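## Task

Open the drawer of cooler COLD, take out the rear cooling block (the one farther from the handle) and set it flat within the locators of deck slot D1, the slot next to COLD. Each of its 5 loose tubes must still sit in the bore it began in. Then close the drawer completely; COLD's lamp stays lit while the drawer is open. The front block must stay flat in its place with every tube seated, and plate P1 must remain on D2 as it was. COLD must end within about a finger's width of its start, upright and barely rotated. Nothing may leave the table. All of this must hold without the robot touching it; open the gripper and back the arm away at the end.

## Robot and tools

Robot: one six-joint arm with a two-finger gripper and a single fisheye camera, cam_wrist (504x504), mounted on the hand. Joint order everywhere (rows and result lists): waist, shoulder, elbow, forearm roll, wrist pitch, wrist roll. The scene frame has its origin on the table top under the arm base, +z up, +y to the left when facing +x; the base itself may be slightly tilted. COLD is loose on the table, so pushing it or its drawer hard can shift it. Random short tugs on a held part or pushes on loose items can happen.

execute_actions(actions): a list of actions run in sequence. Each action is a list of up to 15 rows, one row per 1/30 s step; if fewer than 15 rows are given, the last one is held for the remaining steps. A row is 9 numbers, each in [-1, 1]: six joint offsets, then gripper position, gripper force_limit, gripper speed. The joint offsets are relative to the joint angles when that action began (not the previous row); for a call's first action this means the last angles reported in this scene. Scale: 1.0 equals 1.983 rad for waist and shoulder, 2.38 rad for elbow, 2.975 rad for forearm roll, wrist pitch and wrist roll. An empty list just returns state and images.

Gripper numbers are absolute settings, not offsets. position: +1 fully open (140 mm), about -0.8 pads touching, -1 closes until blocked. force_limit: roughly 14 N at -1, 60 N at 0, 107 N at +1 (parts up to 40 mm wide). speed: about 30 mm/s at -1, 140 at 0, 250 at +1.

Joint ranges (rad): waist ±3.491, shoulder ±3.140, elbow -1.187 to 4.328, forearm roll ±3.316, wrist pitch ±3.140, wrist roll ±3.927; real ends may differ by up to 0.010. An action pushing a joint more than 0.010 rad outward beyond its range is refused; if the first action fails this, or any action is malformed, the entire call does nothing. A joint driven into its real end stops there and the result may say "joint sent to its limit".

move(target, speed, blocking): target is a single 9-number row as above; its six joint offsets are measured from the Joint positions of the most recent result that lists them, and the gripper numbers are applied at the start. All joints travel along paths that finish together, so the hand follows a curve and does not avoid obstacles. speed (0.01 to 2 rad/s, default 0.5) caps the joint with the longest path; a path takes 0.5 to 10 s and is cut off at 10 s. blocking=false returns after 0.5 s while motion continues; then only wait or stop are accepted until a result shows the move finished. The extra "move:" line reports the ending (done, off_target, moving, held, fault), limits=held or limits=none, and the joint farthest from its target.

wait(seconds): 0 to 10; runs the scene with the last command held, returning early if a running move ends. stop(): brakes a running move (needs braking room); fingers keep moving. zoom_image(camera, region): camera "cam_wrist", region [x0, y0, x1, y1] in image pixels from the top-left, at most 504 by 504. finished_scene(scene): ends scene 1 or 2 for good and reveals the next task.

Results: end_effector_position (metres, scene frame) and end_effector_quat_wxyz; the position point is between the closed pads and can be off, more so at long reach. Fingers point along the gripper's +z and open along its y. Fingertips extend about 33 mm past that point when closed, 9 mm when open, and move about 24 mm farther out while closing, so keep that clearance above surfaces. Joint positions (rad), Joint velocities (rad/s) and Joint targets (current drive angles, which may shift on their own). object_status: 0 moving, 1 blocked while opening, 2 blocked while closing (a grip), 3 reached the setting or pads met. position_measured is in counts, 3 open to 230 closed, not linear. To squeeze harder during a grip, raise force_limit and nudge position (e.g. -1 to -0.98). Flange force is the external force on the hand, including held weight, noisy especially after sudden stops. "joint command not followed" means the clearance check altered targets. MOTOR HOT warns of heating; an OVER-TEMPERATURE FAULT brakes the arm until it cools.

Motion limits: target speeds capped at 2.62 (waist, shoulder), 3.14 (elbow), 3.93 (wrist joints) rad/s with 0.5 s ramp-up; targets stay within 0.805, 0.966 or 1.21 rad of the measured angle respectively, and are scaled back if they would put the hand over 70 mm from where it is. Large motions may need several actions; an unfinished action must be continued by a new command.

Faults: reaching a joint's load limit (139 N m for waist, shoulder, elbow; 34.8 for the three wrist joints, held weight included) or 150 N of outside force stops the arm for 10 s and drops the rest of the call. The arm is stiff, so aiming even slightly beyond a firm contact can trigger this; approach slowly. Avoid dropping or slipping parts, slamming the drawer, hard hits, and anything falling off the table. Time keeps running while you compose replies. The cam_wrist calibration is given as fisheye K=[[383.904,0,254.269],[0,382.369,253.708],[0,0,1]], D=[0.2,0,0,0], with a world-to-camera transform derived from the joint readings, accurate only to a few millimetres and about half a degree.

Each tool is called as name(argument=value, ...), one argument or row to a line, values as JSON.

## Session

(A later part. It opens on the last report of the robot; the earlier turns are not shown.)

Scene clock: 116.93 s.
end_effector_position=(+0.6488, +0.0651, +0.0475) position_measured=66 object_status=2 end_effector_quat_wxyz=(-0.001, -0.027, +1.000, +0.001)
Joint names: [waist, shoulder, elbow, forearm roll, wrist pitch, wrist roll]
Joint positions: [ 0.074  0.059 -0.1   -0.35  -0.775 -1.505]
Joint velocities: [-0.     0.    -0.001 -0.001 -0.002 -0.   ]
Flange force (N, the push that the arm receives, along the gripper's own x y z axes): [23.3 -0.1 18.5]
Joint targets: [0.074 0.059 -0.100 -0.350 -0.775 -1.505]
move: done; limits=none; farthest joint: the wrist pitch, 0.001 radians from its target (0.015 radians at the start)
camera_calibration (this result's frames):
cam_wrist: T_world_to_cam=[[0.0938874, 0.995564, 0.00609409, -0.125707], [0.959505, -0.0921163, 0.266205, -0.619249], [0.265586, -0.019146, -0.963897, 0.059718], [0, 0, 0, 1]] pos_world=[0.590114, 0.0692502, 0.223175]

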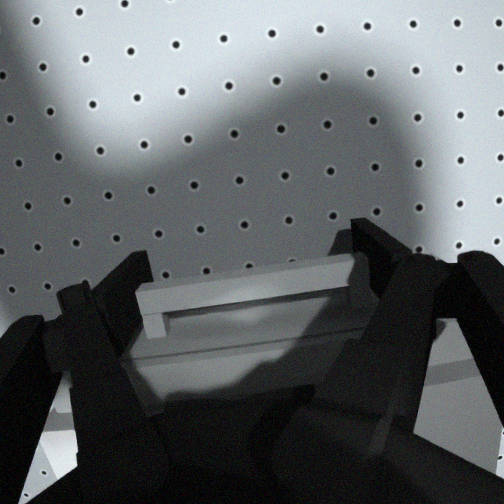

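move(
  target=[-0.002,0.0147,0.0226,0.0012,-0.0088,-0.0008,-1,0.8,-0.7],
  speed=0.015,
)

move(
  target=[0.0004,0.001,0,0,0.0007,0,-1,0.8,-0.7],
  speed=0.01,
)

move(
  target=[0,0,0,0,0,0,1,0,-0.7],
)

move(
  target=[0.0012,-0.004,-0.0075,-0.0004,0.0037,0,1,0,0],
  speed=0.03,
)

Scene clock: 121.50 s.
end_effector_position=(+0.6653, +0.0676, +0.0470) position_measured=66 object_status=2 end_effector_quat_wxyz=(-0.001, -0.028, +1.000, +0.001)
Joint names: [waist, shoulder, elbow, forearm roll, wrist pitch, wrist roll]
Joint positions: [ 0.07   0.088 -0.046 -0.347 -0.801 -1.507]
Joint velocities: [-0.001 -0.    -0.    -0.    -0.001  0.   ]
Flange force (N, the push that the arm receives, along the gripper's own x y z axes): [30.6 -1.2 19.9]
Joint targets: [0.070 0.088 -0.046 -0.347 -0.802 -1.507]
move: done; limits=none; farthest joint: the waist, 0.000 radians from its target (0.004 radians at the start)
camera_calibration (this result's frames):
cam_wrist: T_world_to_cam=[[0.0908438, 0.995839, 0.00715511, -0.127778], [0.960234, -0.0894959, 0.264463, -0.635369], [0.264003, -0.0171542, -0.964369, 0.0558063], [0, 0, 0, 1]] pos_world=[0.606977, 0.0713404, 0.222764]

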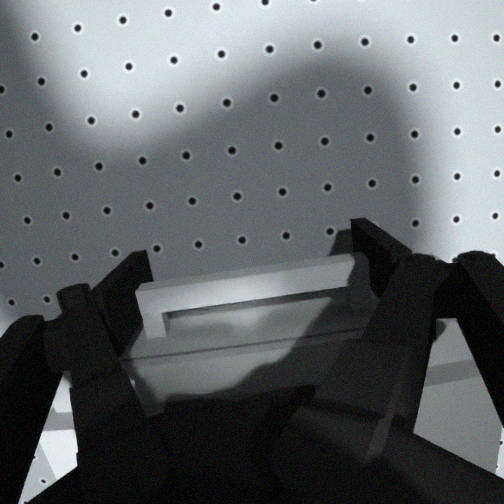

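Scene clock: 122.20 s.
end_effector_position=(+0.6654, +0.0677, +0.0459) position_measured=66 object_status=2 end_effector_quat_wxyz=(-0.001, -0.029, +1.000, +0.001)
Joint names: [waist, shoulder, elbow, forearm roll, wrist pitch, wrist roll]
Joint positions: [ 0.071  0.09  -0.046 -0.346 -0.799 -1.507]
Joint velocities: [ 0.001  0.    -0.     0.     0.001  0.   ]
Flange force (N, the push that the arm receives, along the gripper's own x y z axes): [39.4 -2.2 -4.7]
Joint targets: [0.071 0.090 -0.046 -0.347 -0.799 -1.507]
move: done; limits=none; farthest joint: the forearm roll, 0.001 radians from its target (0.000 radians at the start)
camera_calibration (this result's frames):
cam_wrist: T_world_to_cam=[[0.0906531, 0.995857, 0.00710861, -0.12771], [0.960232, -0.0892985, 0.264537, -0.635103], [0.264075, -0.0171552, -0.964349, 0.0546857], [0, 0, 0, 1]] pos_world=[0.606982, 0.071405, 0.221652]

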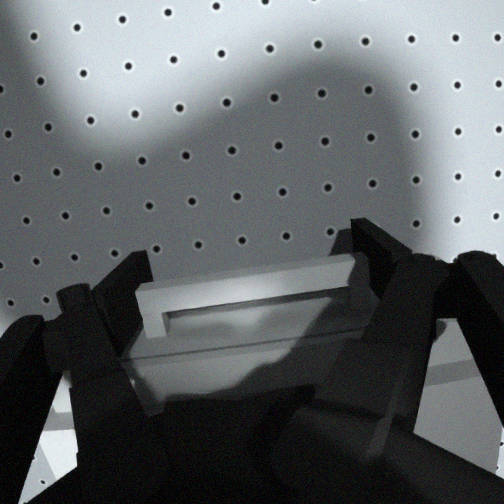

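Scene clock: 123.07 s.
end_effector_position=(+0.6654, +0.0677, +0.0459) position_measured=3 object_status=3 end_effector_quat_wxyz=(-0.001, -0.029, +1.000, +0.001)
Joint names: [waist, shoulder, elbow, forearm roll, wrist pitch, wrist roll]
Joint positions: [ 0.071  0.09  -0.046 -0.346 -0.799 -1.507]
Joint velocities: [-0.     0.     0.002  0.     0.     0.   ]
Flange force (N, the push that the arm receives, along the gripper's own x y z axes): [2.2 -1.4 -5.3]
Joint targets: [0.071 0.090 -0.046 -0.346 -0.799 -1.507]
move: done; limits=none; farthest joint: the waist, 0.000 radians from its target (0.000 radians at the start)
camera_calibration (this result's frames):
cam_wrist: T_world_to_cam=[[0.0906425, 0.995858, 0.0070966, -0.127698], [0.960234, -0.0892851, 0.264536, -0.635106], [0.264074, -0.0171638, -0.96435, 0.0546877], [0, 0, 0, 1]] pos_world=[0.606984, 0.0714018, 0.221653]

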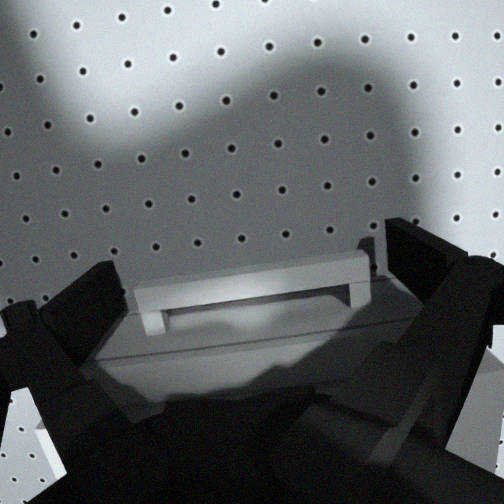

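Scene clock: 123.93 s.
end_effector_position=(+0.6600, +0.0672, +0.0450) position_measured=3 object_status=3 end_effector_quat_wxyz=(-0.001, -0.028, +1.000, +0.001)
Joint names: [waist, shoulder, elbow, forearm roll, wrist pitch, wrist roll]
Joint positions: [ 0.074  0.082 -0.064 -0.348 -0.788 -1.507]
Joint velocities: [ 0.    -0.     0.001 -0.001  0.001 -0.   ]
Flange force (N, the push that the arm receives, along the gripper's own x y z axes): [-1.1 -1.5 -4.9]
Joint targets: [0.074 0.082 -0.064 -0.348 -0.788 -1.507]
move: done; limits=none; farthest joint: the wrist pitch, 0.001 radians from its target (0.011 radians at the start)
camera_calibration (this result's frames):
cam_wrist: T_world_to_cam=[[0.092049, 0.99573, 0.00696837, -0.127614], [0.959874, -0.0905917, 0.265395, -0.629478], [0.264893, -0.0177406, -0.964115, 0.0546879], [0, 0, 0, 1]] pos_world=[0.60148, 0.0710137, 0.220675]

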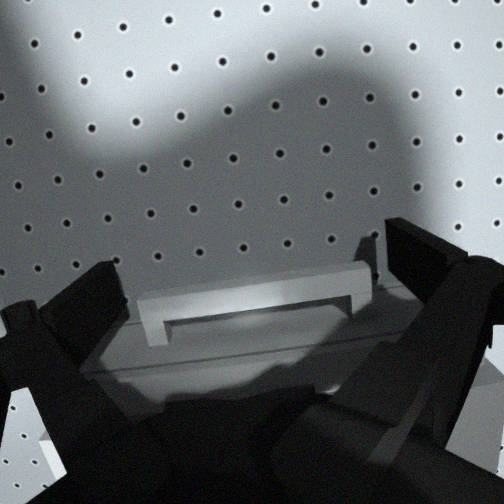

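The cooler now matches its starting view to within about 1 mm. Lifting clear to check the lamp.

move(
  target=[-0.019,-0.0787,-0.0046,0.006,-0.049,-0.0074,1,0,0],
  speed=0.15,
)

move(
  target=[-0.02,-0.07,0,0,-0.047,0,1,0,0],
  speed=0.3,
)

Scene clock: 125.77 s.
end_effector_position=(+0.6545, +0.0699, +0.1324) position_measured=3 object_status=3 end_effector_quat_wxyz=(+0.001, -0.027, +1.000, -0.000)
Joint names: [waist, shoulder, elbow, forearm roll, wrist pitch, wrist roll]
Joint positions: [ 0.036 -0.074 -0.075 -0.33  -0.934 -1.529]
Joint velocities: [-0.    -0.001 -0.002 -0.    -0.001 -0.   ]
Flange force (N, the push that the arm receives, along the gripper's own x y z axes): [-0.3 -3.6 -3.2]
Joint targets: [0.036 -0.074 -0.075 -0.330 -0.934 -1.529]
move: done; limits=none; farthest joint: the waist, 0.000 radians from its target (0.037 radians at the start)
camera_calibration (this result's frames):
cam_wrist: T_world_to_cam=[[0.0945845, 0.995508, 0.00419085, -0.131666], [0.958686, -0.0922189, 0.269103, -0.64679], [0.26828, -0.0214352, -0.963102, 0.138373], [0, 0, 0, 1]] pos_world=[0.595399, 0.0743943, 0.307872]

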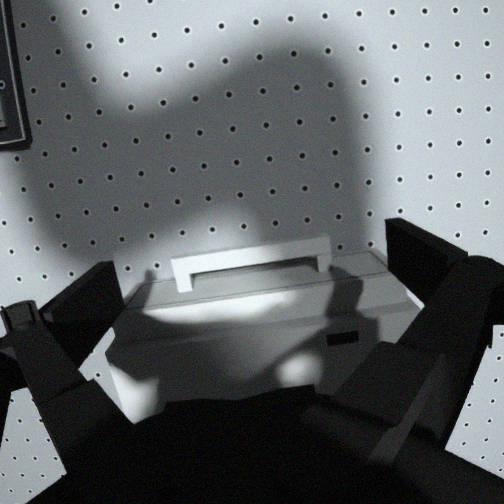

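Scene clock: 126.67 s.
end_effector_position=(+0.6396, +0.0742, +0.2107) position_measured=3 object_status=3 end_effector_quat_wxyz=(+0.003, -0.030, +1.000, +0.000)
Joint names: [waist, shoulder, elbow, forearm roll, wrist pitch, wrist roll]
Joint positions: [-0.004 -0.213 -0.075 -0.33  -1.074 -1.529]
Joint velocities: [-0.    -0.003 -0.001 -0.    -0.001  0.   ]
Flange force (N, the push that the arm receives, along the gripper's own x y z axes): [2.3 -1.2 -4.7]
Joint targets: [-0.004 -0.213 -0.075 -0.330 -1.074 -1.529]
move: done; limits=none; farthest joint: the waist, 0.000 radians from its target (0.040 radians at the start)
camera_calibration (this result's frames):
cam_wrist: T_world_to_cam=[[0.0868319, 0.996203, 0.00626741, -0.130451], [0.958232, -0.0852397, 0.272994, -0.65415], [0.272491, -0.0176989, -0.961995, 0.214701], [0, 0, 0, 1]] pos_world=[0.579651, 0.0779965, 0.385938]

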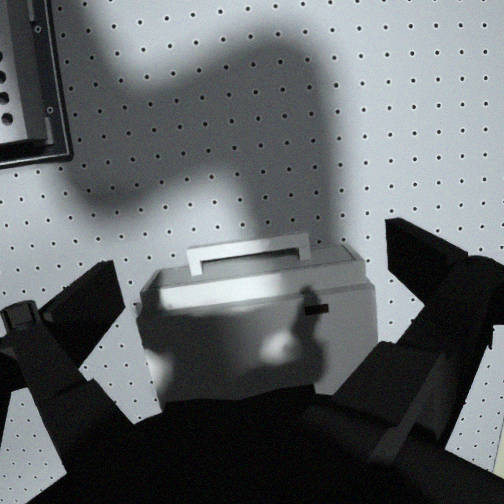

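finished_scene(
  scene=2,
)

The scene is finished: the task was done.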